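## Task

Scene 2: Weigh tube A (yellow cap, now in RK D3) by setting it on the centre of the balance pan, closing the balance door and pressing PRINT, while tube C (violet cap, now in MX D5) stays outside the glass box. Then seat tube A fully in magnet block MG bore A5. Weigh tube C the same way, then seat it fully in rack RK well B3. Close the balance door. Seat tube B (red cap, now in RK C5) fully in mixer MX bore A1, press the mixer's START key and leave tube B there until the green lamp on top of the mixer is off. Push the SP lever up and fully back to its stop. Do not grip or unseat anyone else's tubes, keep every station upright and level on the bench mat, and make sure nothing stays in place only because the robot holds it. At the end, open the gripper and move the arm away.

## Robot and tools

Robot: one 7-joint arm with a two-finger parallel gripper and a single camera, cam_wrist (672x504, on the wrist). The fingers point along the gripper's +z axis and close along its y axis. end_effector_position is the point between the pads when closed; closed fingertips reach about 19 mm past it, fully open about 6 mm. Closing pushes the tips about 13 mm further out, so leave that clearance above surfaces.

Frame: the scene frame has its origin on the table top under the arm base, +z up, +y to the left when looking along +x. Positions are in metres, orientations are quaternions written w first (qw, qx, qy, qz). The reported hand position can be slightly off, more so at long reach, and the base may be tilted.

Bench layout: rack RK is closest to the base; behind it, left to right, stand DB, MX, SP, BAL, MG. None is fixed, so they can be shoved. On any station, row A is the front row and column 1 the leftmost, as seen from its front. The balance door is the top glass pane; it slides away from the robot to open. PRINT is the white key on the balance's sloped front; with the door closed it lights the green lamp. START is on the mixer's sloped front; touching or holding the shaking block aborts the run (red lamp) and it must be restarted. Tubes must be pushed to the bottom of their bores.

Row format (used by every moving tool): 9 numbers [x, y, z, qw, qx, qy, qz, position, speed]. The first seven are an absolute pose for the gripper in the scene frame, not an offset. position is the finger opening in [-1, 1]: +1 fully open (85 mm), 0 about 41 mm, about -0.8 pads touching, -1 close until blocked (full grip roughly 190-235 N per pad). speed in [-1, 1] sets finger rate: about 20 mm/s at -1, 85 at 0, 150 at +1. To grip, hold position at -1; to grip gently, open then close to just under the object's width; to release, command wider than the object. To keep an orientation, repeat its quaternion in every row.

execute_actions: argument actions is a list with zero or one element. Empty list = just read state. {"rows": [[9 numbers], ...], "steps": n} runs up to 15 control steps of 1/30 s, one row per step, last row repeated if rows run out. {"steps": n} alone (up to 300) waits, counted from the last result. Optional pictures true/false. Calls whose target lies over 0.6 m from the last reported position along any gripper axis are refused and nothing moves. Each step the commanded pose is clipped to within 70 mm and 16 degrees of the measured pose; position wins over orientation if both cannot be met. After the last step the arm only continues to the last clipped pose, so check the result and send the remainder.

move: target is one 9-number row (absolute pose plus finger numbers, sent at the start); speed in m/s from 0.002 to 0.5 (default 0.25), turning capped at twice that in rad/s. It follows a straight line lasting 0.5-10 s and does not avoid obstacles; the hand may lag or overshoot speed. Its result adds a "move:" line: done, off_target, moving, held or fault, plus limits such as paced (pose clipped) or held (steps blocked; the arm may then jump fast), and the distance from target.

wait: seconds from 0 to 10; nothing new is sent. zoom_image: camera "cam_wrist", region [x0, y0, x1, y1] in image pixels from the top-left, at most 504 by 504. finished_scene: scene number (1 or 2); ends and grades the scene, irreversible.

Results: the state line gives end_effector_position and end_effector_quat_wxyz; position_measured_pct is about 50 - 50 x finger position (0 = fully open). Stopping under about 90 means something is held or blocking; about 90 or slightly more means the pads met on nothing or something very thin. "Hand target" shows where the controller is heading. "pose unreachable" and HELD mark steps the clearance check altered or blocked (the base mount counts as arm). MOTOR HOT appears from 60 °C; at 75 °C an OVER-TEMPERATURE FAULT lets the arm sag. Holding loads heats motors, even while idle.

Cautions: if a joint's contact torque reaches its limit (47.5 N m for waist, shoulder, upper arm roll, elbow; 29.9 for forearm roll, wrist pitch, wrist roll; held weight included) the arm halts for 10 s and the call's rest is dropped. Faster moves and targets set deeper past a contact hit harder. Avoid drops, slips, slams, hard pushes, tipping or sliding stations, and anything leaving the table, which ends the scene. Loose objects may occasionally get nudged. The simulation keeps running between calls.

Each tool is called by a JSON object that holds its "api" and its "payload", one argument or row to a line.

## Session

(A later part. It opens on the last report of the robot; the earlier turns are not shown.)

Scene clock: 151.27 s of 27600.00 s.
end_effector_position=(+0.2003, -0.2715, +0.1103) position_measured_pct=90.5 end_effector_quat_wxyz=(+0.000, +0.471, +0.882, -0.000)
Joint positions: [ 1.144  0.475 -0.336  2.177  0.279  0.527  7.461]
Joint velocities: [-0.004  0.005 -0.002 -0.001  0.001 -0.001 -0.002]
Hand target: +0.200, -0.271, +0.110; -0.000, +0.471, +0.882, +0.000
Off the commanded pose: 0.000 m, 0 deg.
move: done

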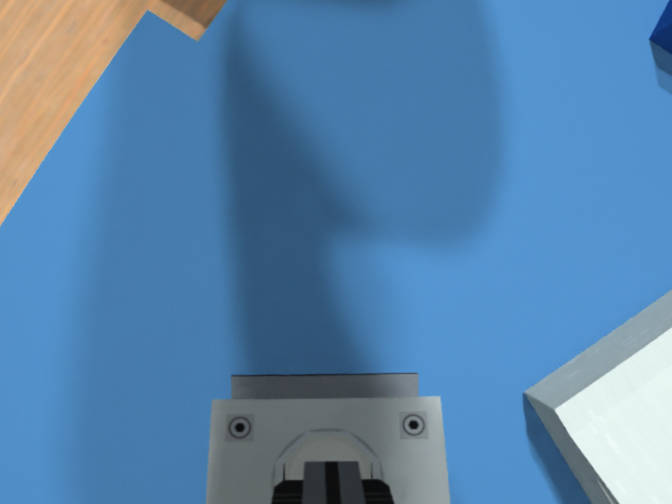

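{"api": "move", "payload": {
  "target": [0.2003,-0.2714,0.096,0,0.471,0.8821,0,-0.85,0],
  "speed": 0.015
}}

{"api": "move", "payload": {
  "target": [0.2003,-0.2714,0.093,0,0.471,0.8821,0,-0.85,0],
  "speed": 0.008
}}

Scene clock: 158.50 s of 27600.00 s.
end_effector_position=(+0.2006, -0.2718, +0.0969) position_measured_pct=90.5 end_effector_quat_wxyz=(+0.001, +0.471, +0.882, -0.001)
Joint positions: [ 1.124  0.507 -0.313  2.19   0.303  0.479  7.439]
Joint velocities: [-0.001  0.001 -0.     0.     0.001 -0.002 -0.002]
Hand target: +0.200, -0.271, +0.096; +0.000, +0.471, +0.882, +0.000
Off the commanded pose: 0.001 m, 0 deg.
move: done

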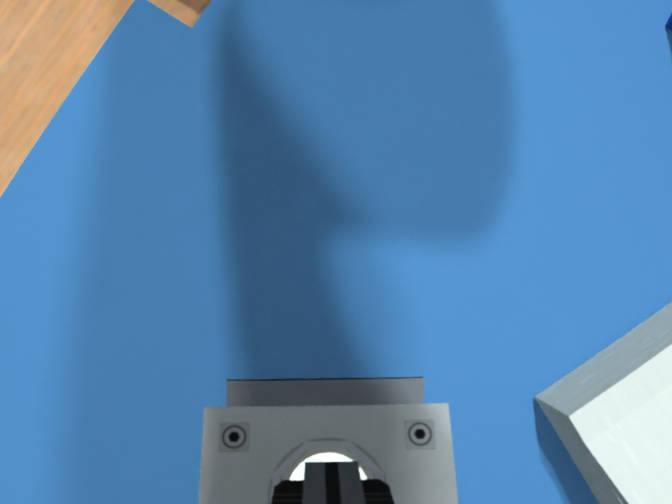

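Scene clock: 159.20 s of 27600.00 s.
end_effector_position=(+0.2007, -0.2719, +0.0942) position_measured_pct=90.5 end_effector_quat_wxyz=(+0.001, +0.471, +0.882, -0.001)
Joint positions: [ 1.119  0.514 -0.307  2.193  0.309  0.469  7.434]
Joint velocities: [-0.001  0.001  0.001 -0.     0.001 -0.    -0.   ]
Hand target: +0.200, -0.271, +0.093; -0.000, +0.471, +0.882, +0.000
Off the commanded pose: 0.001 m, 0 deg.
move: done

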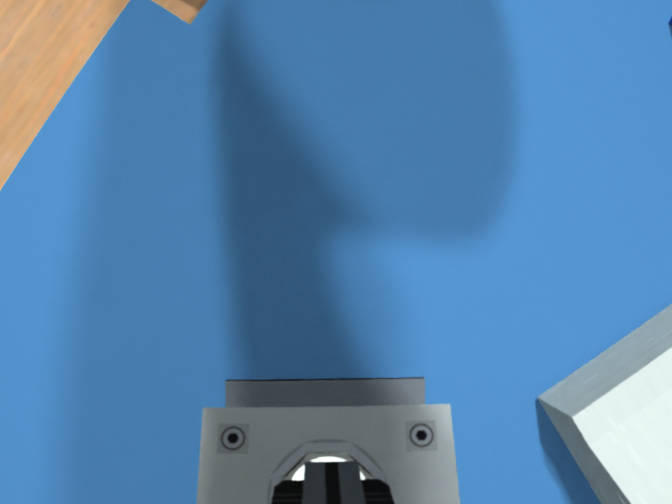

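Key lit (pressed). Release and check lamp.

{"api": "move", "payload": {
  "target": [0.2003,-0.2714,0.105,0,0.471,0.8821,0,-0.85,0],
  "speed": 0.03
}}

{"api": "move", "payload": {
  "target": [0.2003,-0.2714,0.26,0,0.471,0.8821,0,-0.4,0],
  "speed": 0.3
}}

{"api": "move", "payload": {
  "target": [0.2859,-0.3148,0.275,0,-0.2907,0.9568,0,-0.4,0],
  "speed": 0.4
}}

Scene clock: 164.87 s of 27600.00 s.
end_effector_position=(+0.2003, -0.2713, +0.1049) position_measured_pct=90.5 end_effector_quat_wxyz=(-0.000, +0.471, +0.882, +0.000)
Joint positions: [ 1.136  0.488 -0.327  2.182  0.288  0.509  7.453]
Joint velocities: [ 0.003 -0.002  0.001 -0.    -0.     0.001 -0.   ]
Hand target: +0.200, -0.271, +0.105; -0.000, +0.471, +0.882, -0.000
Off the commanded pose: 0.000 m, 0 deg.
move: done

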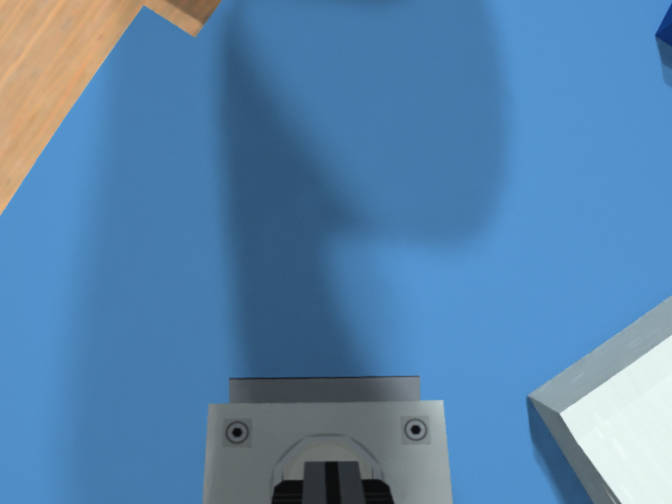

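Scene clock: 165.90 s of 27600.00 s.
end_effector_position=(+0.2003, -0.2713, +0.2597) position_measured_pct=69.8 end_effector_quat_wxyz=(-0.000, +0.471, +0.882, +0.000)
Joint positions: [ 1.253  0.182 -0.418  1.948  0.072  1.026  7.665]
Joint velocities: [ 0.001 -0.004  0.003 -0.001 -0.     0.    -0.001]
Hand target: +0.200, -0.271, +0.260; +0.000, +0.471, +0.882, -0.000
Off the commanded pose: 0.000 m, 0 deg.
move: done

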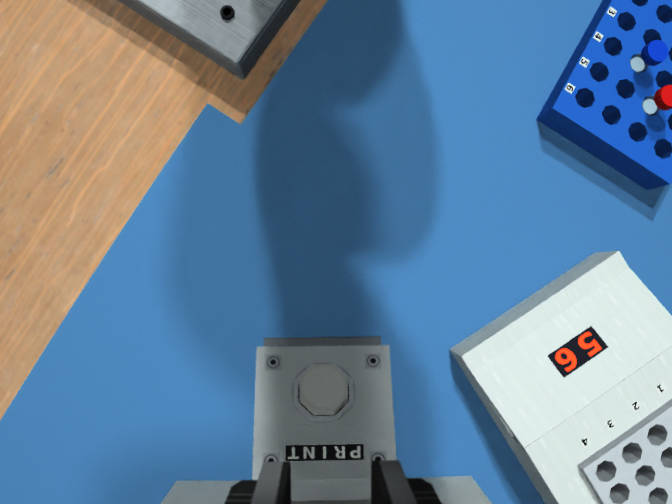

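Scene clock: 168.27 s of 27600.00 s.
end_effector_position=(+0.2861, -0.3146, +0.2751) position_measured_pct=69.8 end_effector_quat_wxyz=(-0.000, -0.291, +0.957, -0.000)
Joint positions: [ 1.304  0.405 -0.707  1.649  0.268  1.185  8.969]
Joint velocities: [ 0.001  0.004  0.001 -0.001 -0.001 -0.003  0.002]
Hand target: +0.286, -0.315, +0.275; -0.000, -0.291, +0.957, +0.000
Off the commanded pose: 0.000 m, 0 deg.
move: done

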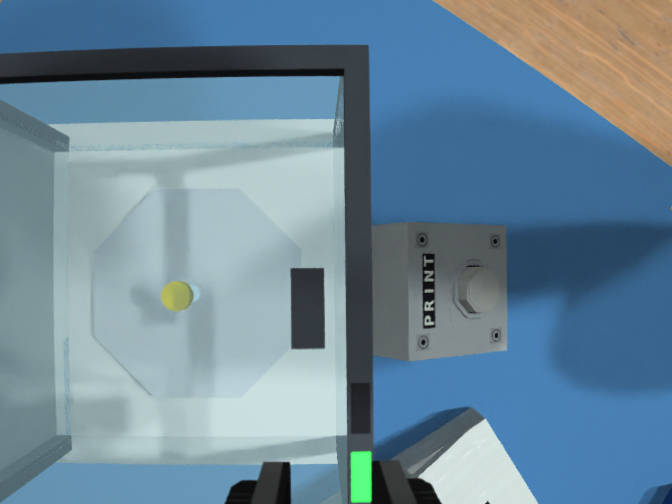

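Green. Open door and fetch.

{"api": "move", "payload": {
  "target": [0.2499,-0.3473,0.26,0,-0.2907,0.9568,0,-0.4,0],
  "speed": 0.2
}}

{"api": "move", "payload": {
  "target": [0.2499,-0.3473,0.239,0,-0.2907,0.9568,0,-0.4,0],
  "speed": 0.06
}}

{"api": "move", "payload": {
  "target": [0.3194,-0.4512,0.239,0,-0.2907,0.9568,0,-0.4,0],
  "speed": 0.09
}}

{"api": "move", "payload": {
  "target": [0.3172,-0.4479,0.265,0,-0.2907,0.9568,0,-0.4,0],
  "speed": 0.1
}}

{"api": "move", "payload": {
  "target": [0.2829,-0.3949,0.275,0,0.471,0.8821,0,-0.4,0],
  "speed": 0.4
}}

{"api": "move", "payload": {
  "target": [0.2829,-0.3949,0.166,0,0.471,0.8821,0,-0.4,0],
  "speed": 0.2
}}

Scene clock: 179.13 s of 27600.00 s.
end_effector_position=(+0.2501, -0.3472, +0.2601) position_measured_pct=69.8 end_effector_quat_wxyz=(-0.000, -0.291, +0.957, -0.000)
Joint positions: [ 1.4    0.427 -0.686  1.67   0.279  1.145  9.074]
Joint velocities: [ 0.005  0.     0.003  0.    -0.002 -0.003  0.002]
Hand target: +0.250, -0.347, +0.260; -0.000, -0.291, +0.957, +0.000
Off the commanded pose: 0.000 m, 0 deg.
move: done

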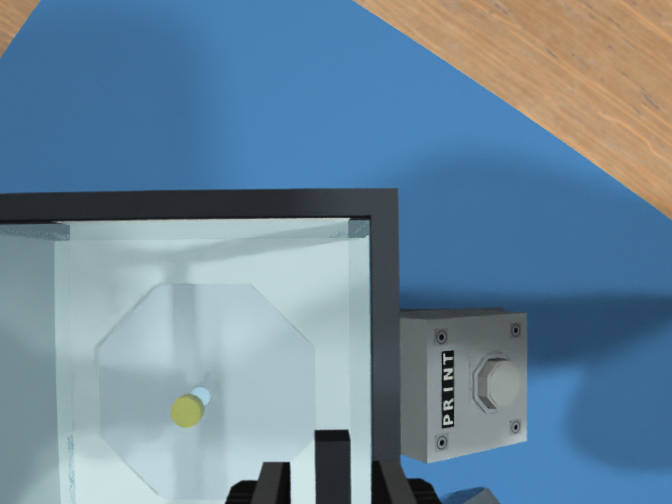

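Scene clock: 179.83 s of 27600.00 s.
end_effector_position=(+0.2499, -0.3474, +0.2391) position_measured_pct=69.8 end_effector_quat_wxyz=(+0.000, -0.291, +0.957, -0.000)
Joint positions: [ 1.391  0.452 -0.676  1.708  0.3    1.087  9.055]
Joint velocities: [-0.     0.001 -0.003  0.    -0.     0.002  0.001]
Hand target: +0.250, -0.347, +0.239; +0.000, -0.291, +0.957, +0.000
Off the commanded pose: 0.000 m, 0 deg.
move: done

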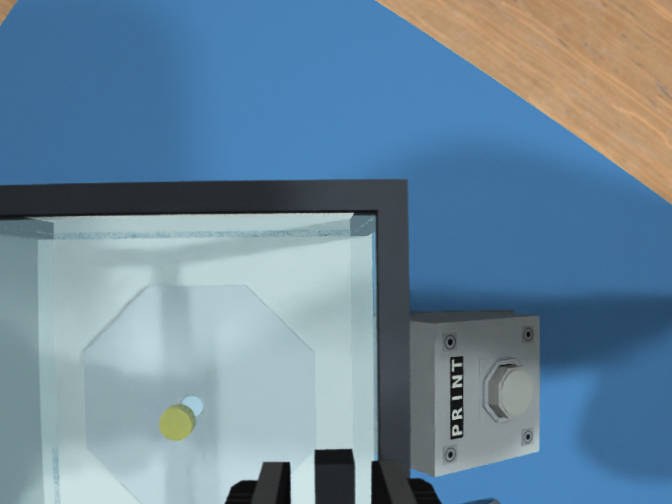

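Scene clock: 181.53 s of 27600.00 s.
end_effector_position=(+0.3190, -0.4509, +0.2395) position_measured_pct=69.8 end_effector_quat_wxyz=(-0.001, -0.291, +0.957, +0.000)
Joint positions: [ 1.249  0.713 -0.609  1.242  0.387  1.301  9.088]
Joint velocities: [-0.002  0.005 -0.001 -0.004  0.001  0.002  0.   ]
Hand target: +0.320, -0.451, +0.239; -0.000, -0.291, +0.957, -0.000
Off the commanded pose: 0.001 m, 0 deg.
move: done

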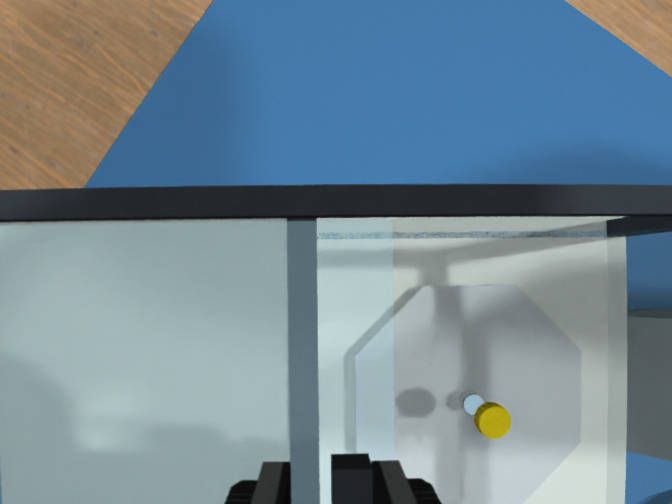

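Scene clock: 182.23 s of 27600.00 s.
end_effector_position=(+0.3172, -0.4479, +0.2649) position_measured_pct=69.8 end_effector_quat_wxyz=(-0.000, -0.291, +0.957, +0.000)
Joint positions: [ 1.252  0.684 -0.617  1.208  0.371  1.357  9.1  ]
Joint velocities: [ 0.002 -0.001  0.002 -0.     0.     0.001  0.001]
Hand target: +0.317, -0.448, +0.265; +0.000, -0.291, +0.957, -0.000
Off the commanded pose: 0.000 m, 0 deg.
move: done

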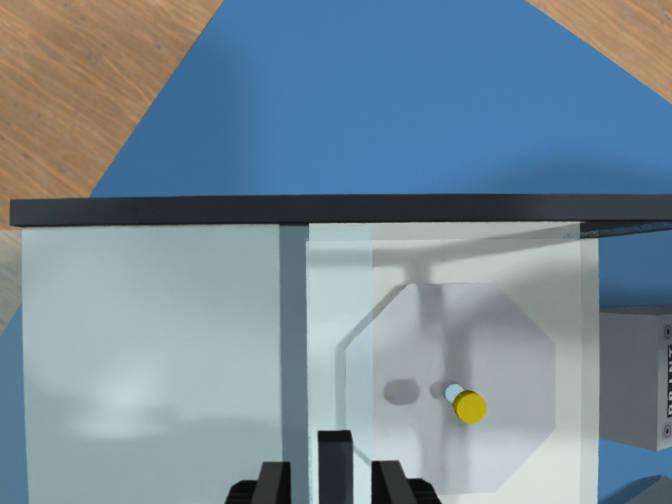

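Scene clock: 184.60 s of 27600.00 s.
end_effector_position=(+0.2825, -0.3952, +0.2750) position_measured_pct=69.8 end_effector_quat_wxyz=(+0.000, +0.471, +0.882, +0.000)
Joint positions: [ 1.108  0.481 -0.286  1.45   0.126  1.227  7.671]
Joint velocities: [-0.002 -0.003 -0.004  0.001  0.001 -0.002 -0.002]
Hand target: +0.283, -0.395, +0.275; +0.000, +0.471, +0.882, +0.000
Off the commanded pose: 0.001 m, 0 deg.
move: done

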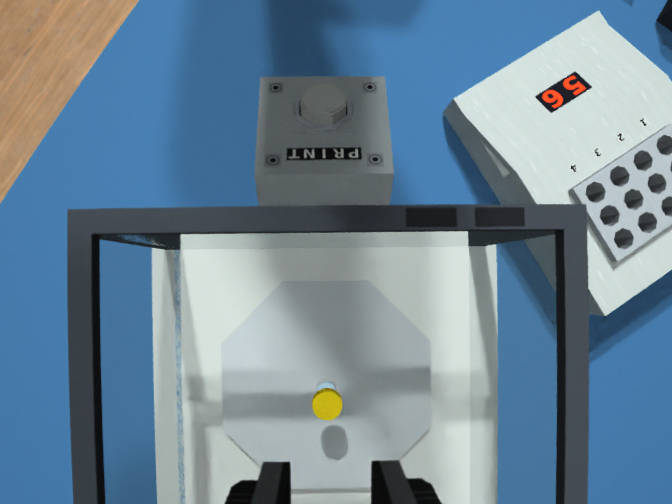

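Scene clock: 185.50 s of 27600.00 s.
end_effector_position=(+0.2829, -0.3951, +0.1663) position_measured_pct=69.8 end_effector_quat_wxyz=(+0.000, +0.471, +0.882, -0.000)
Joint positions: [ 1.094  0.606 -0.268  1.625  0.173  0.932  7.63 ]
Joint velocities: [-0.001  0.005  0.001  0.001  0.     0.001  0.001]
Hand target: +0.283, -0.395, +0.166; -0.000, +0.471, +0.882, -0.000
Off the commanded pose: 0.000 m, 0 deg.
move: done

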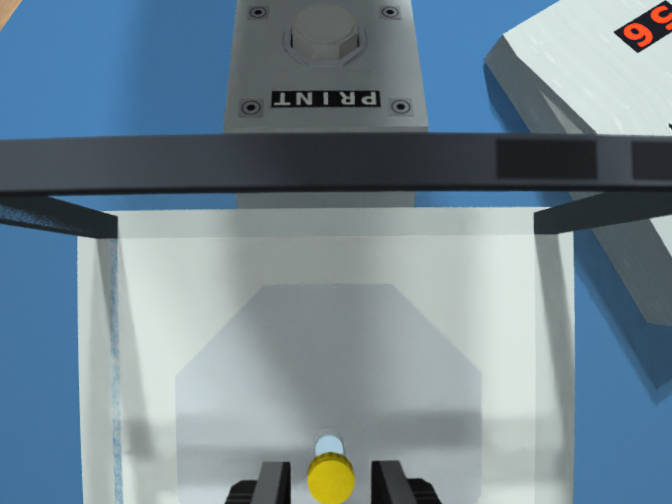

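{"api": "move", "payload": {
  "target": [0.2829,-0.3949,0.1368,0,0.471,0.8821,0,-0.4,0],
  "speed": 0.05
}}

{"api": "move", "payload": {
  "target": [0.2829,-0.3949,0.1368,0,0.471,0.8821,0,-0.63,-0.6]
}}

{"api": "move", "payload": {
  "target": [0.2829,-0.3949,0.29,0,0.471,0.8821,0,-0.63,-0.6],
  "speed": 0.25
}}

{"api": "move", "payload": {
  "target": [0.30,-0.22,0.29,0,0.25,0.968,0,-0.63,-0.6],
  "speed": 0.35
}}

{"api": "move", "payload": {
  "target": [0.3598,-0.041,0.16,0,-0.0087,1,0,-0.63,-0.6],
  "speed": 0.35
}}

Scene clock: 196.40 s of 27600.00 s.
end_effector_position=(+0.2829, -0.3950, +0.1369) position_measured_pct=69.8 end_effector_quat_wxyz=(+0.000, +0.471, +0.882, -0.000)
Joint positions: [ 1.087  0.65  -0.258  1.656  0.189  0.858  7.616]
Joint velocities: [-0.001  0.002  0.002 -0.     0.    -0.    -0.001]
Hand target: +0.283, -0.395, +0.137; -0.000, +0.471, +0.882, -0.000
Off the commanded pose: 0.000 m, 0 deg.
move: done

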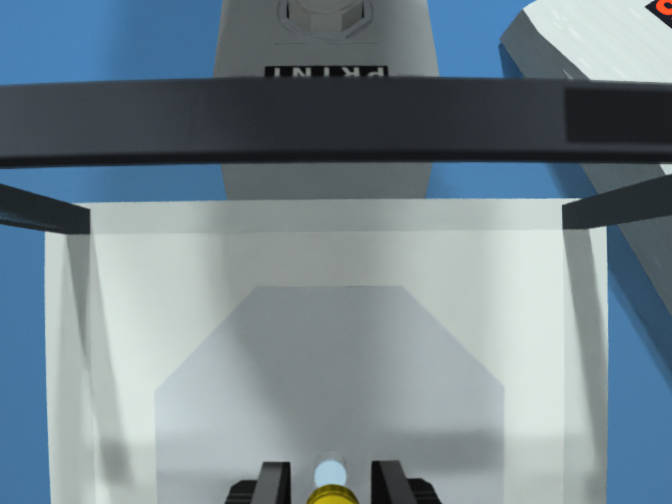

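Scene clock: 197.10 s of 27600.00 s.
end_effector_position=(+0.2829, -0.3950, +0.1369) position_measured_pct=79.8 end_effector_quat_wxyz=(+0.000, +0.471, +0.882, -0.000)
Joint positions: [ 1.087  0.65  -0.258  1.657  0.189  0.857  7.616]
Joint velocities: [-0.002  0.001  0.001  0.     0.    -0.001  0.001]
Hand target: +0.283, -0.395, +0.137; -0.000, +0.471, +0.882, -0.000
Off the commanded pose: 0.000 m, 0 deg.
move: done

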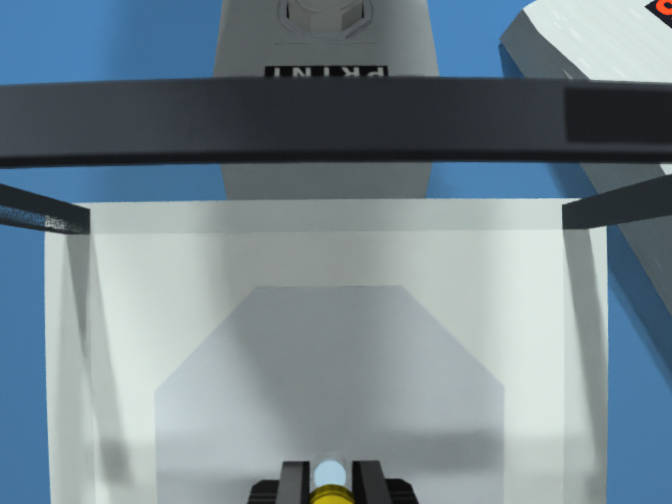

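Scene clock: 198.13 s of 27600.00 s.
end_effector_position=(+0.2829, -0.3948, +0.2899) position_measured_pct=79.8 end_effector_quat_wxyz=(-0.000, +0.471, +0.882, +0.000)
Joint positions: [ 1.107  0.469 -0.286  1.419  0.121  1.269  7.675]
Joint velocities: [-0.001 -0.     0.001 -0.001 -0.     0.     0.   ]
Hand target: +0.283, -0.395, +0.290; +0.000, +0.471, +0.882, +0.000
Off the commanded pose: 0.000 m, 0 deg.
move: done

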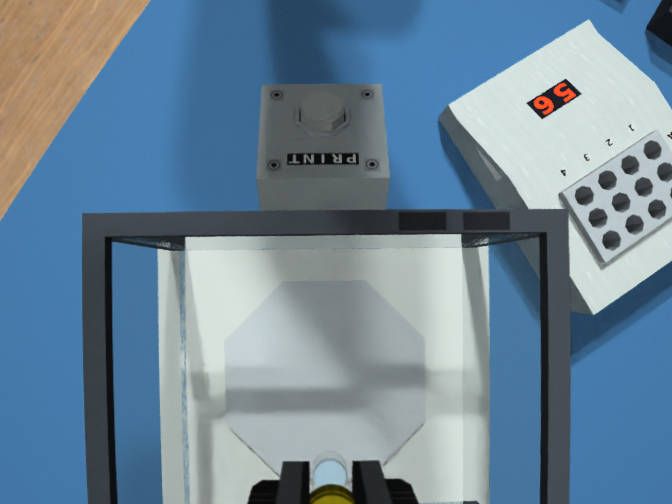

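Scene clock: 199.23 s of 27600.00 s.
end_effector_position=(+0.3000, -0.2200, +0.2896) position_measured_pct=79.8 end_effector_quat_wxyz=(+0.000, +0.250, +0.968, +0.001)
Joint positions: [ 0.985  0.224 -0.473  1.789  0.097  1.148  7.818]
Joint velocities: [-0.001 -0.007 -0.004  0.001  0.001 -0.001 -0.002]
Hand target: +0.300, -0.220, +0.290; +0.001, +0.250, +0.968, +0.001
Off the commanded pose: 0.000 m, 0 deg.
move: done

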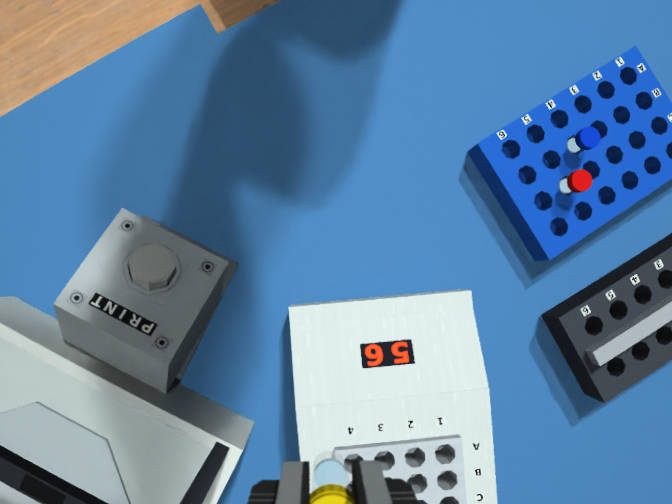

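Scene clock: 200.60 s of 27600.00 s.
end_effector_position=(+0.3599, -0.0408, +0.1601) position_measured_pct=79.8 end_effector_quat_wxyz=(+0.001, -0.009, +1.000, +0.001)
Joint positions: [ 0.541  0.429 -0.623  2.045  0.35   0.759  7.565]
Joint velocities: [-0.003  0.002 -0.003 -0.001  0.002 -0.    -0.002]
Hand target: +0.360, -0.041, +0.160; +0.000, -0.009, +1.000, +0.001
Off the commanded pose: 0.000 m, 0 deg.
move: done

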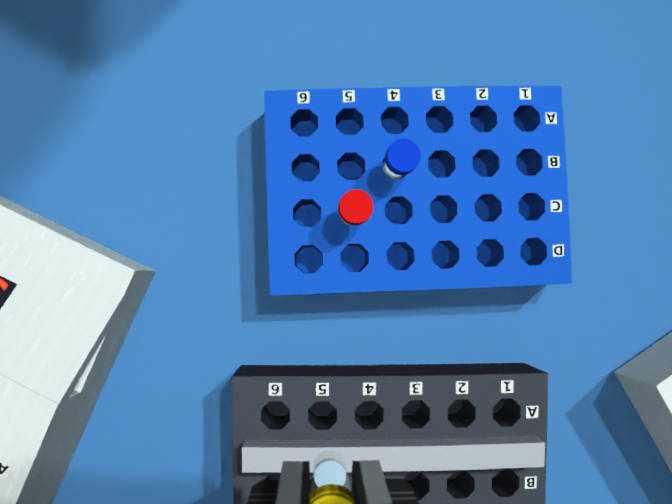

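{"api": "move", "payload": {
  "target": [0.3599,-0.0418,0.098,0,-0.0087,1,0,-0.63,-0.6],
  "speed": 0.15
}}

{"api": "zoom_image", "payload": {
  "camera": "cam_wrist",
  "region": [200,354,480,504]
}}

Scene clock: 207.37 s of 27600.00 s.
end_effector_position=(+0.3599, -0.0419, +0.0982) position_measured_pct=79.8 end_effector_quat_wxyz=(+0.000, -0.009, +1.000, +0.000)
Joint positions: [ 0.453  0.558 -0.523  2.112  0.492  0.579  7.438]
Joint velocities: [-0.004  0.003 -0.     0.001  0.001  0.001 -0.   ]
Hand target: +0.360, -0.042, +0.098; -0.000, -0.009, +1.000, +0.000
Off the commanded pose: 0.000 m, 0 deg.
move: done

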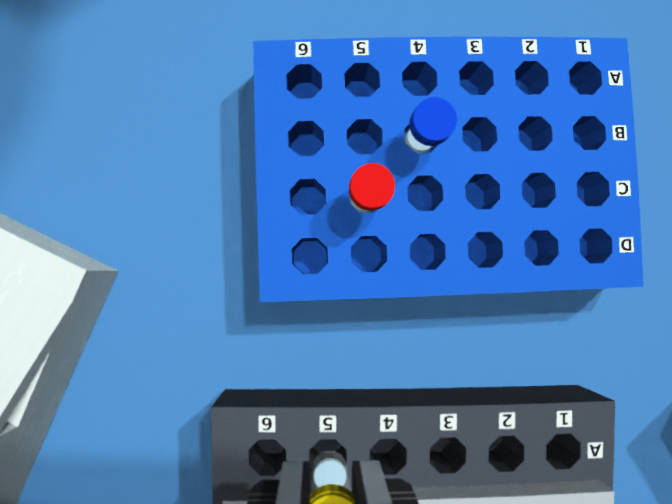

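Region (200, 354, 480, 504) of cam_wrist's 672x504 image, scaled by 1.800; it fills the top 270 rows of this view, and the rest is white.

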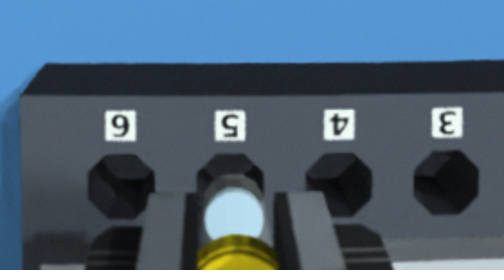

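{"api": "move", "payload": {
  "target": [0.3601,-0.0422,0.083,0,-0.0087,1,0,-0.63,-0.6],
  "speed": 0.015
}}

{"api": "move", "payload": {
  "target": [0.3601,-0.0422,0.072,0,-0.0087,1,0,-0.63,-0.6],
  "speed": 0.012
}}

Scene clock: 222.30 s of 27600.00 s.
end_effector_position=(+0.3601, -0.0423, +0.0831) position_measured_pct=79.8 end_effector_quat_wxyz=(+0.000, -0.009, +1.000, -0.000)
Joint positions: [ 0.427  0.591 -0.489  2.123  0.527  0.534  7.408]
Joint velocities: [-0.003  0.001 -0.002  0.     0.    -0.    -0.002]
Hand target: +0.360, -0.042, +0.083; -0.000, -0.009, +1.000, +0.000
Off the commanded pose: 0.000 m, 0 deg.
move: done

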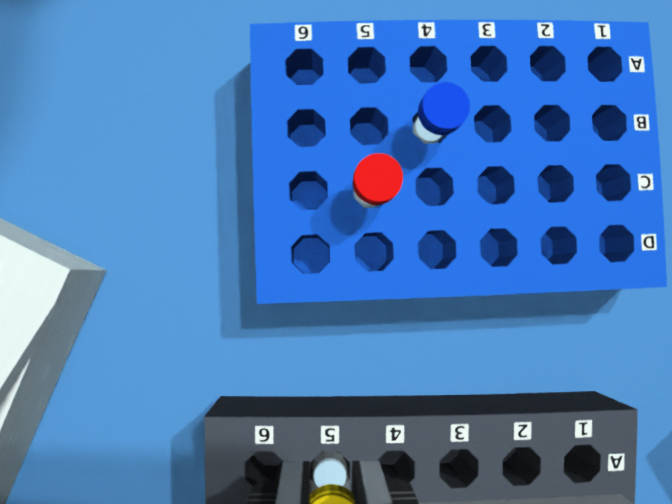

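Scene clock: 223.43 s of 27600.00 s.
end_effector_position=(+0.3601, -0.0423, +0.0721) position_measured_pct=79.8 end_effector_quat_wxyz=(+0.000, -0.009, +1.000, -0.000)
Joint positions: [ 0.406  0.616 -0.463  2.13   0.552  0.501  7.385]
Joint velocities: [-0.002  0.001  0.    -0.001  0.    -0.002 -0.001]
Hand target: +0.360, -0.042, +0.072; -0.000, -0.009, +1.000, +0.000
Off the commanded pose: 0.000 m, 0 deg.
move: done

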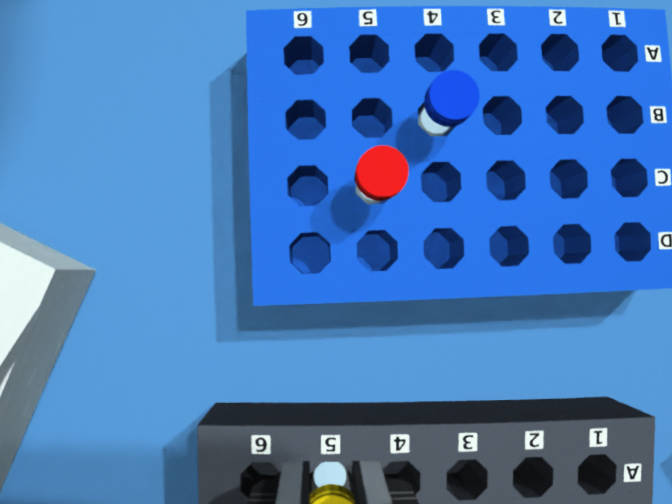

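{"api": "move", "payload": {
  "target": [0.3601,-0.0422,0.069,0,-0.0087,1,0,-0.63,-0.6],
  "speed": 0.007
}}

{"api": "move", "payload": {
  "target": [0.3601,-0.0422,0.066,0,-0.0087,1,0,-0.63,-0.6],
  "speed": 0.007
}}

Scene clock: 229.40 s of 27600.00 s.
end_effector_position=(+0.3601, -0.0422, +0.0690) position_measured_pct=79.8 end_effector_quat_wxyz=(+0.000, -0.009, +1.000, -0.000)
Joint positions: [ 0.401  0.622 -0.456  2.132  0.559  0.492  7.379]
Joint velocities: [-0.001  0.001 -0.001 -0.     0.     0.001  0.001]
Hand target: +0.360, -0.042, +0.069; -0.000, -0.009, +1.000, +0.000
Off the commanded pose: 0.000 m, 0 deg.
move: done

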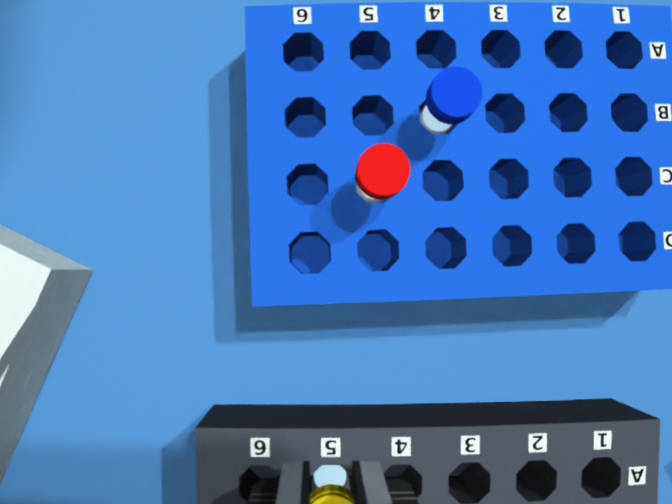

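Scene clock: 230.10 s of 27600.00 s.
end_effector_position=(+0.3595, -0.0423, +0.0659) position_measured_pct=79.8 end_effector_quat_wxyz=(-0.001, -0.009, +1.000, -0.000)
Joint positions: [ 0.395  0.629 -0.448  2.135  0.566  0.483  7.373]
Joint velocities: [ 0.     0.002  0.001 -0.001  0.    -0.001  0.   ]
Hand target: +0.360, -0.042, +0.066; -0.000, -0.009, +1.000, +0.000
Off the commanded pose: 0.001 m, 0 deg.
move: done

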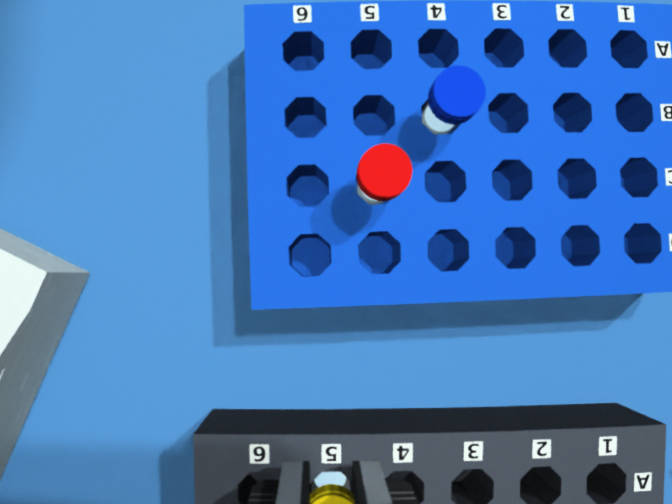

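{"api": "move", "payload": {
  "target": [0.3595,-0.0422,0.066,0,-0.0087,1,0,-0.4,-0.5],
  "speed": 0.007
}}

{"api": "move", "payload": {
  "target": [0.3595,-0.0422,0.09,0,-0.0087,1,0,-0.4,-0.5],
  "speed": 0.06
}}

{"api": "move", "payload": {
  "target": [0.359,-0.0422,0.084,0,-0.0087,1,0,-0.85,0.5],
  "speed": 0.012
}}

{"api": "move", "payload": {
  "target": [0.359,-0.0422,0.079,0,-0.0087,1,0,-0.85,0.5],
  "speed": 0.007
}}

{"api": "move", "payload": {
  "target": [0.359,-0.0422,0.0765,0,-0.0087,1,0,-0.85,0.5],
  "speed": 0.006
}}

Scene clock: 237.93 s of 27600.00 s.
end_effector_position=(+0.3592, -0.0422, +0.0659) position_measured_pct=69.8 end_effector_quat_wxyz=(-0.000, -0.009, +1.000, -0.000)
Joint positions: [ 0.395  0.628 -0.448  2.136  0.566  0.481  7.372]
Joint velocities: [ 0.     0.001 -0.001  0.001  0.     0.002 -0.   ]
Hand target: +0.359, -0.042, +0.066; -0.000, -0.009, +1.000, +0.000
Off the commanded pose: 0.000 m, 0 deg.
move: done

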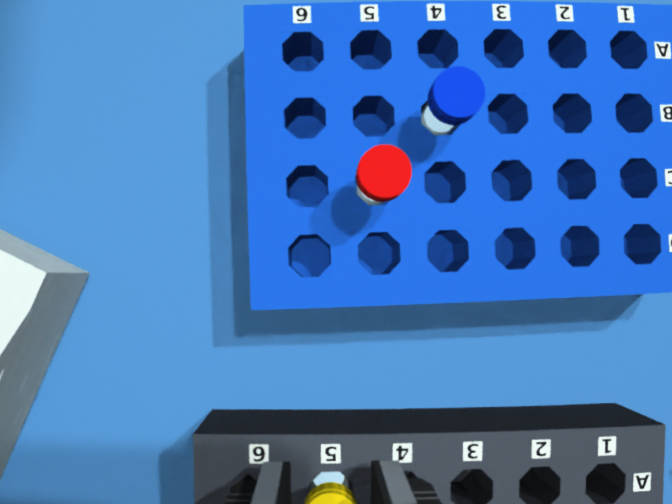

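Scene clock: 238.67 s of 27600.00 s.
end_effector_position=(+0.3594, -0.0420, +0.0898) position_measured_pct=69.8 end_effector_quat_wxyz=(-0.000, -0.009, +1.000, +0.000)
Joint positions: [ 0.438  0.576 -0.504  2.12   0.511  0.553  7.422]
Joint velocities: [ 0.004 -0.004  0.001 -0.001 -0.001 -0.002  0.001]
Hand target: +0.360, -0.042, +0.090; +0.000, -0.009, +1.000, -0.000
Off the commanded pose: 0.000 m, 0 deg.
move: done

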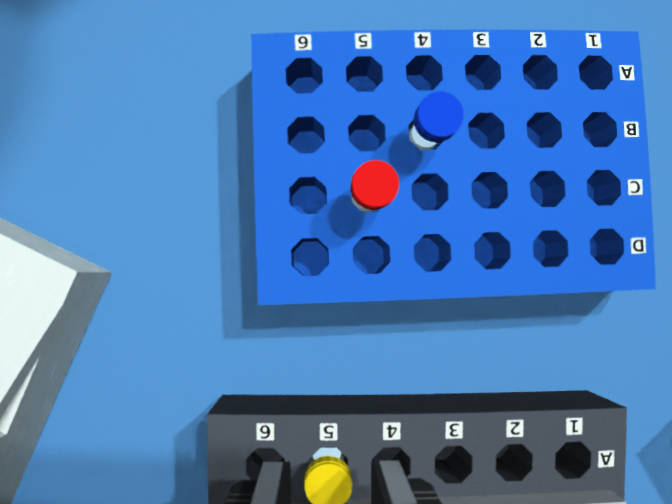

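Scene clock: 239.37 s of 27600.00 s.
end_effector_position=(+0.3590, -0.0423, +0.0841) position_measured_pct=90.5 end_effector_quat_wxyz=(+0.000, -0.009, +1.000, -0.000)
Joint positions: [ 0.428  0.588 -0.491  2.126  0.524  0.534  7.41 ]
Joint velocities: [-0.002  0.001 -0.001  0.001  0.    -0.002 -0.001]
Hand target: +0.359, -0.042, +0.084; -0.000, -0.009, +1.000, +0.000
Off the commanded pose: 0.000 m, 0 deg.
move: done

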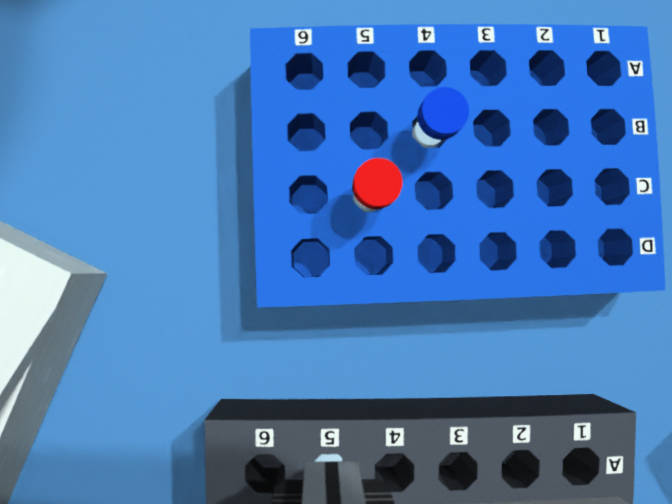

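Scene clock: 240.30 s of 27600.00 s.
end_effector_position=(+0.3590, -0.0422, +0.0790) position_measured_pct=90.5 end_effector_quat_wxyz=(+0.000, -0.009, +1.000, -0.000)
Joint positions: [ 0.419  0.599 -0.479  2.129  0.536  0.519  7.4  ]
Joint velocities: [ 0.001  0.001 -0.001 -0.     0.    -0.002 -0.001]
Hand target: +0.359, -0.042, +0.079; -0.000, -0.009, +1.000, +0.000
Off the commanded pose: 0.000 m, 0 deg.
move: done

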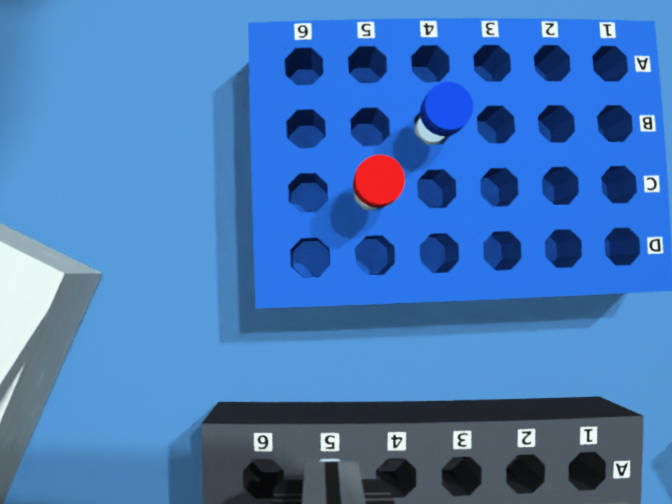

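Scene clock: 241.00 s of 27600.00 s.
end_effector_position=(+0.3599, -0.0422, +0.0782) position_measured_pct=90.5 end_effector_quat_wxyz=(+0.002, -0.009, +1.000, -0.001)
Joint positions: [ 0.414  0.6   -0.474  2.131  0.541  0.513  7.394]
Joint velocities: [ 0.001 -0.001  0.001  0.001 -0.    -0.    -0.001]
Hand target: +0.359, -0.042, +0.077; -0.000, -0.009, +1.000, +0.000
Off the commanded pose: 0.002 m, 0 deg.
move: done

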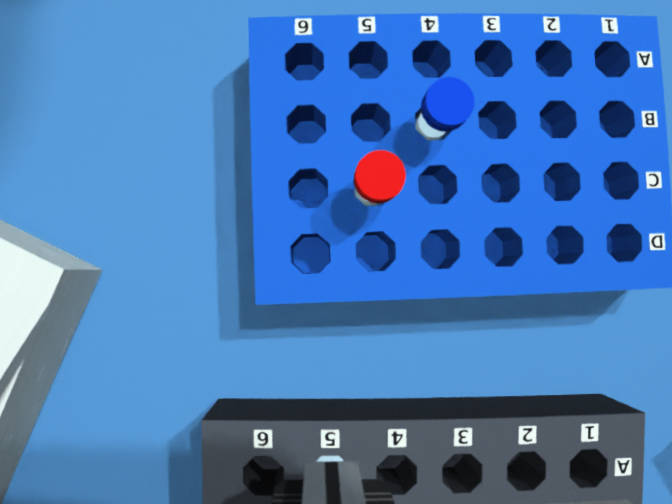

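{"api": "move", "payload": {
  "target": [0.359,-0.0422,0.0745,0,-0.0087,1,0,-0.85,0.5],
  "speed": 0.006
}}

{"api": "move", "payload": {
  "target": [0.359,-0.0422,0.095,0,-0.0087,1,0,-0.85,0.5],
  "speed": 0.04
}}

{"api": "move", "payload": {
  "target": [0.28,0.2,0.46,0,0.7071,0.7071,0,-0.4,0.5],
  "speed": 0.4
}}

Scene clock: 247.33 s of 27600.00 s.
end_effector_position=(+0.3614, -0.0425, +0.0780) position_measured_pct=90.5 end_effector_quat_wxyz=(+0.004, -0.009, +1.000, -0.002)
Joint positions: [ 0.411  0.599 -0.47   2.131  0.546  0.508  7.39 ]
Joint velocities: [-0.001 -0.001  0.     0.     0.     0.001  0.001]
Hand target: +0.359, -0.042, +0.075; -0.000, -0.009, +1.000, -0.000
Off the commanded pose: 0.004 m, 1 deg.
move: off_target

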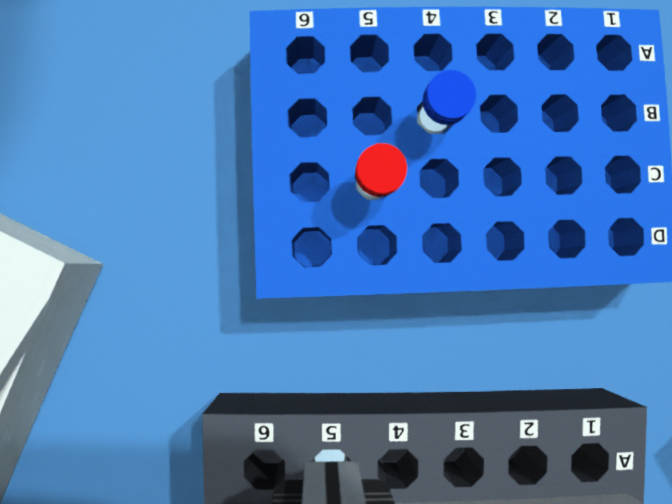

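Scene clock: 248.03 s of 27600.00 s.
end_effector_position=(+0.3589, -0.0420, +0.0948) position_measured_pct=90.5 end_effector_quat_wxyz=(-0.000, -0.009, +1.000, +0.000)
Joint positions: [ 0.447  0.564 -0.514  2.117  0.499  0.567  7.433]
Joint velocities: [ 0.004 -0.003  0.002 -0.001 -0.001  0.002 -0.   ]
Hand target: +0.359, -0.042, +0.095; +0.000, -0.009, +1.000, -0.000
Off the commanded pose: 0.000 m, 0 deg.
move: done

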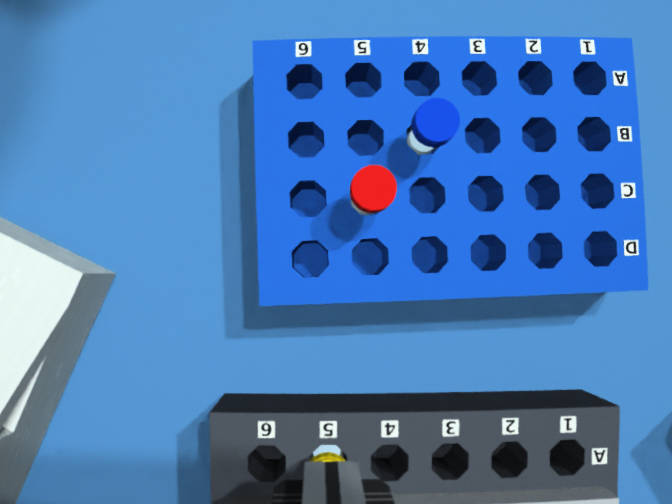

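Scene clock: 250.50 s of 27600.00 s.
end_effector_position=(+0.2800, +0.1999, +0.4601) position_measured_pct=69.8 end_effector_quat_wxyz=(+0.000, +0.708, +0.706, +0.001)
Joint positions: [-0.012  0.085 -0.744  1.391  0.061  1.673  5.522]
Joint velocities: [-0.005  0.011 -0.011 -0.005  0.002  0.002 -0.001]
Hand target: +0.280, +0.200, +0.460; -0.000, +0.707, +0.707, +0.001
Off the commanded pose: 0.000 m, 0 deg.
move: done

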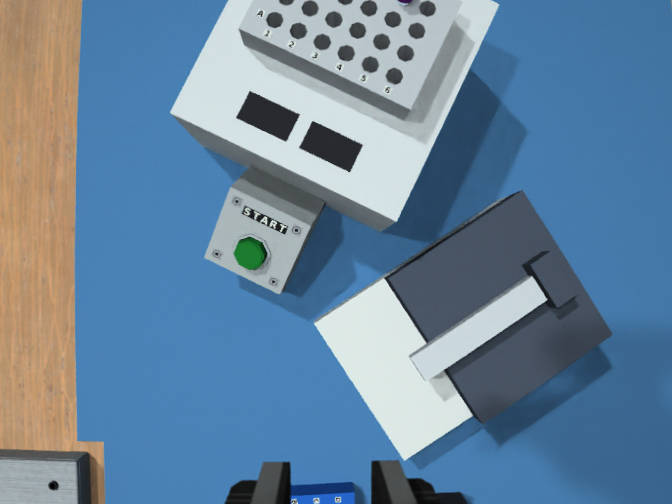

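{"api": "move", "payload": {
  "target": [0.337,0.448,0.29,0,0.2215,0.9752,0,-0.4,0.5],
  "speed": 0.4
}}

Scene clock: 284.57 s of 27600.00 s.
end_effector_position=(+0.3367, +0.4483, +0.2903) position_measured_pct=69.8 end_effector_quat_wxyz=(+0.000, +0.221, +0.975, +0.000)
Joint positions: [-0.554  0.74  -0.885  1.108  0.559  1.509  6.075]
Joint velocities: [-0.004  0.004 -0.001 -0.     0.    -0.002 -0.001]
Hand target: +0.337, +0.448, +0.290; -0.000, +0.221, +0.975, +0.000
Off the commanded pose: 0.001 m, 0 deg.
move: done

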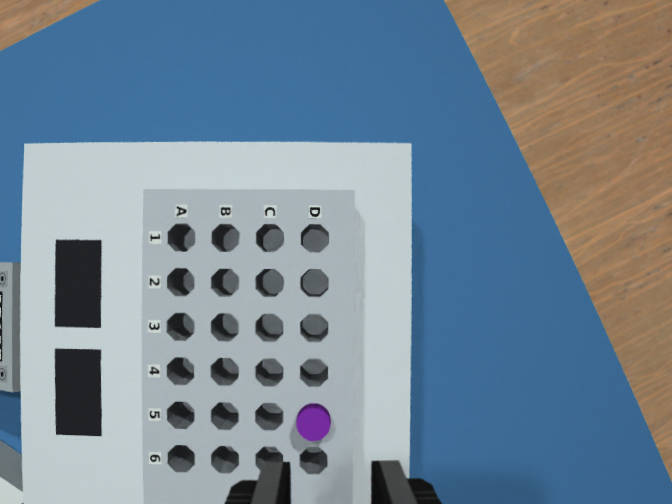

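{"api": "move", "payload": {
  "target": [0.3341,0.4439,0.222,0,0.2317,0.9728,0,-0.4,0.5],
  "speed": 0.2
}}

Scene clock: 292.07 s of 27600.00 s.
end_effector_position=(+0.3341, +0.4439, +0.2220) position_measured_pct=69.8 end_effector_quat_wxyz=(-0.000, +0.232, +0.973, -0.000)
Joint positions: [-0.53   0.786 -0.864  1.267  0.595  1.333  6.002]
Joint velocities: [ 0.002  0.     0.     0.001 -0.001  0.     0.   ]
Hand target: +0.334, +0.444, +0.222; -0.000, +0.232, +0.973, -0.000
Off the commanded pose: 0.000 m, 0 deg.
move: done

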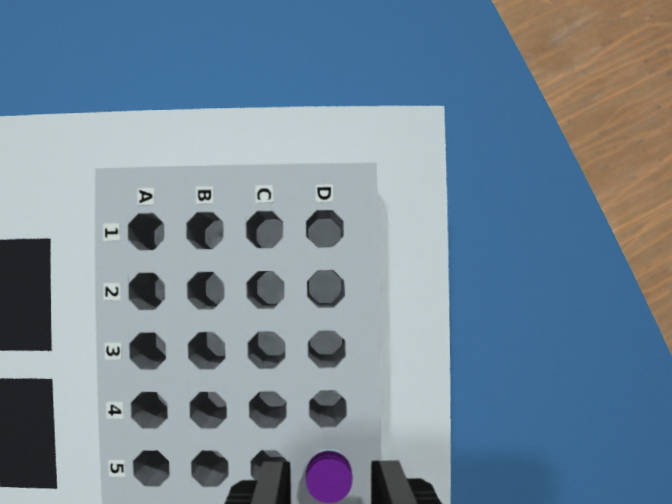

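{"api": "move", "payload": {
  "target": [0.3339,0.4434,0.192,0,0.2317,0.9728,0,-0.4,0.5],
  "speed": 0.05
}}

{"api": "move", "payload": {
  "target": [0.3339,0.4434,0.192,0,0.2317,0.9728,0,-0.63,-0.6]
}}

{"api": "move", "payload": {
  "target": [0.3339,0.4434,0.23,0,0.2317,0.9728,0,-0.63,-0.6],
  "speed": 0.06
}}

Scene clock: 302.57 s of 27600.00 s.
end_effector_position=(+0.3341, +0.4436, +0.1927) position_measured_pct=69.8 end_effector_quat_wxyz=(+0.000, +0.232, +0.973, +0.000)
Joint positions: [-0.528  0.815 -0.85   1.316  0.619  1.266  5.979]
Joint velocities: [ 0.001 -0.    -0.001  0.001  0.     0.    -0.001]
Hand target: +0.334, +0.443, +0.192; -0.000, +0.232, +0.973, -0.000
Off the commanded pose: 0.001 m, 0 deg.
move: done

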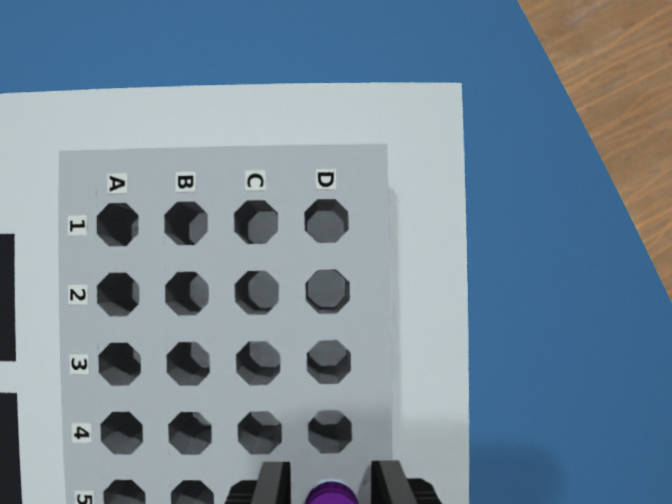

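Scene clock: 303.27 s of 27600.00 s.
end_effector_position=(+0.3341, +0.4438, +0.1929) position_measured_pct=79.8 end_effector_quat_wxyz=(+0.000, +0.232, +0.973, +0.001)
Joint positions: [-0.529  0.815 -0.85   1.315  0.62   1.265  5.979]
Joint velocities: [-0.    -0.     0.001  0.    -0.     0.     0.001]
Hand target: +0.334, +0.443, +0.192; +0.000, +0.232, +0.973, -0.000
Off the commanded pose: 0.001 m, 0 deg.
move: done

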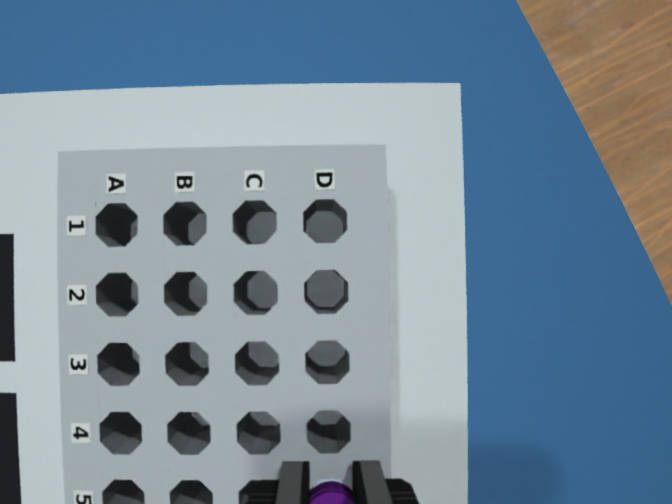

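Scene clock: 304.17 s of 27600.00 s.
end_effector_position=(+0.3339, +0.4434, +0.2300) position_measured_pct=79.8 end_effector_quat_wxyz=(+0.000, +0.232, +0.973, -0.000)
Joint positions: [-0.529  0.777 -0.868  1.256  0.588  1.351  6.007]
Joint velocities: [ 0.    -0.001 -0.    -0.    -0.    -0.002 -0.001]
Hand target: +0.334, +0.443, +0.230; +0.000, +0.232, +0.973, +0.000
Off the commanded pose: 0.000 m, 0 deg.
move: done

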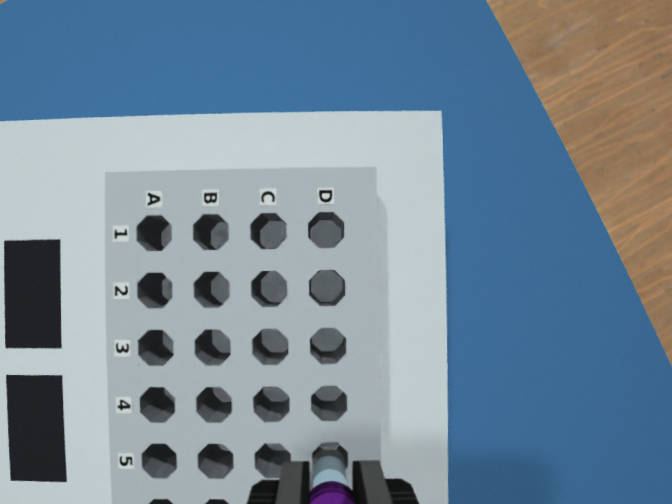

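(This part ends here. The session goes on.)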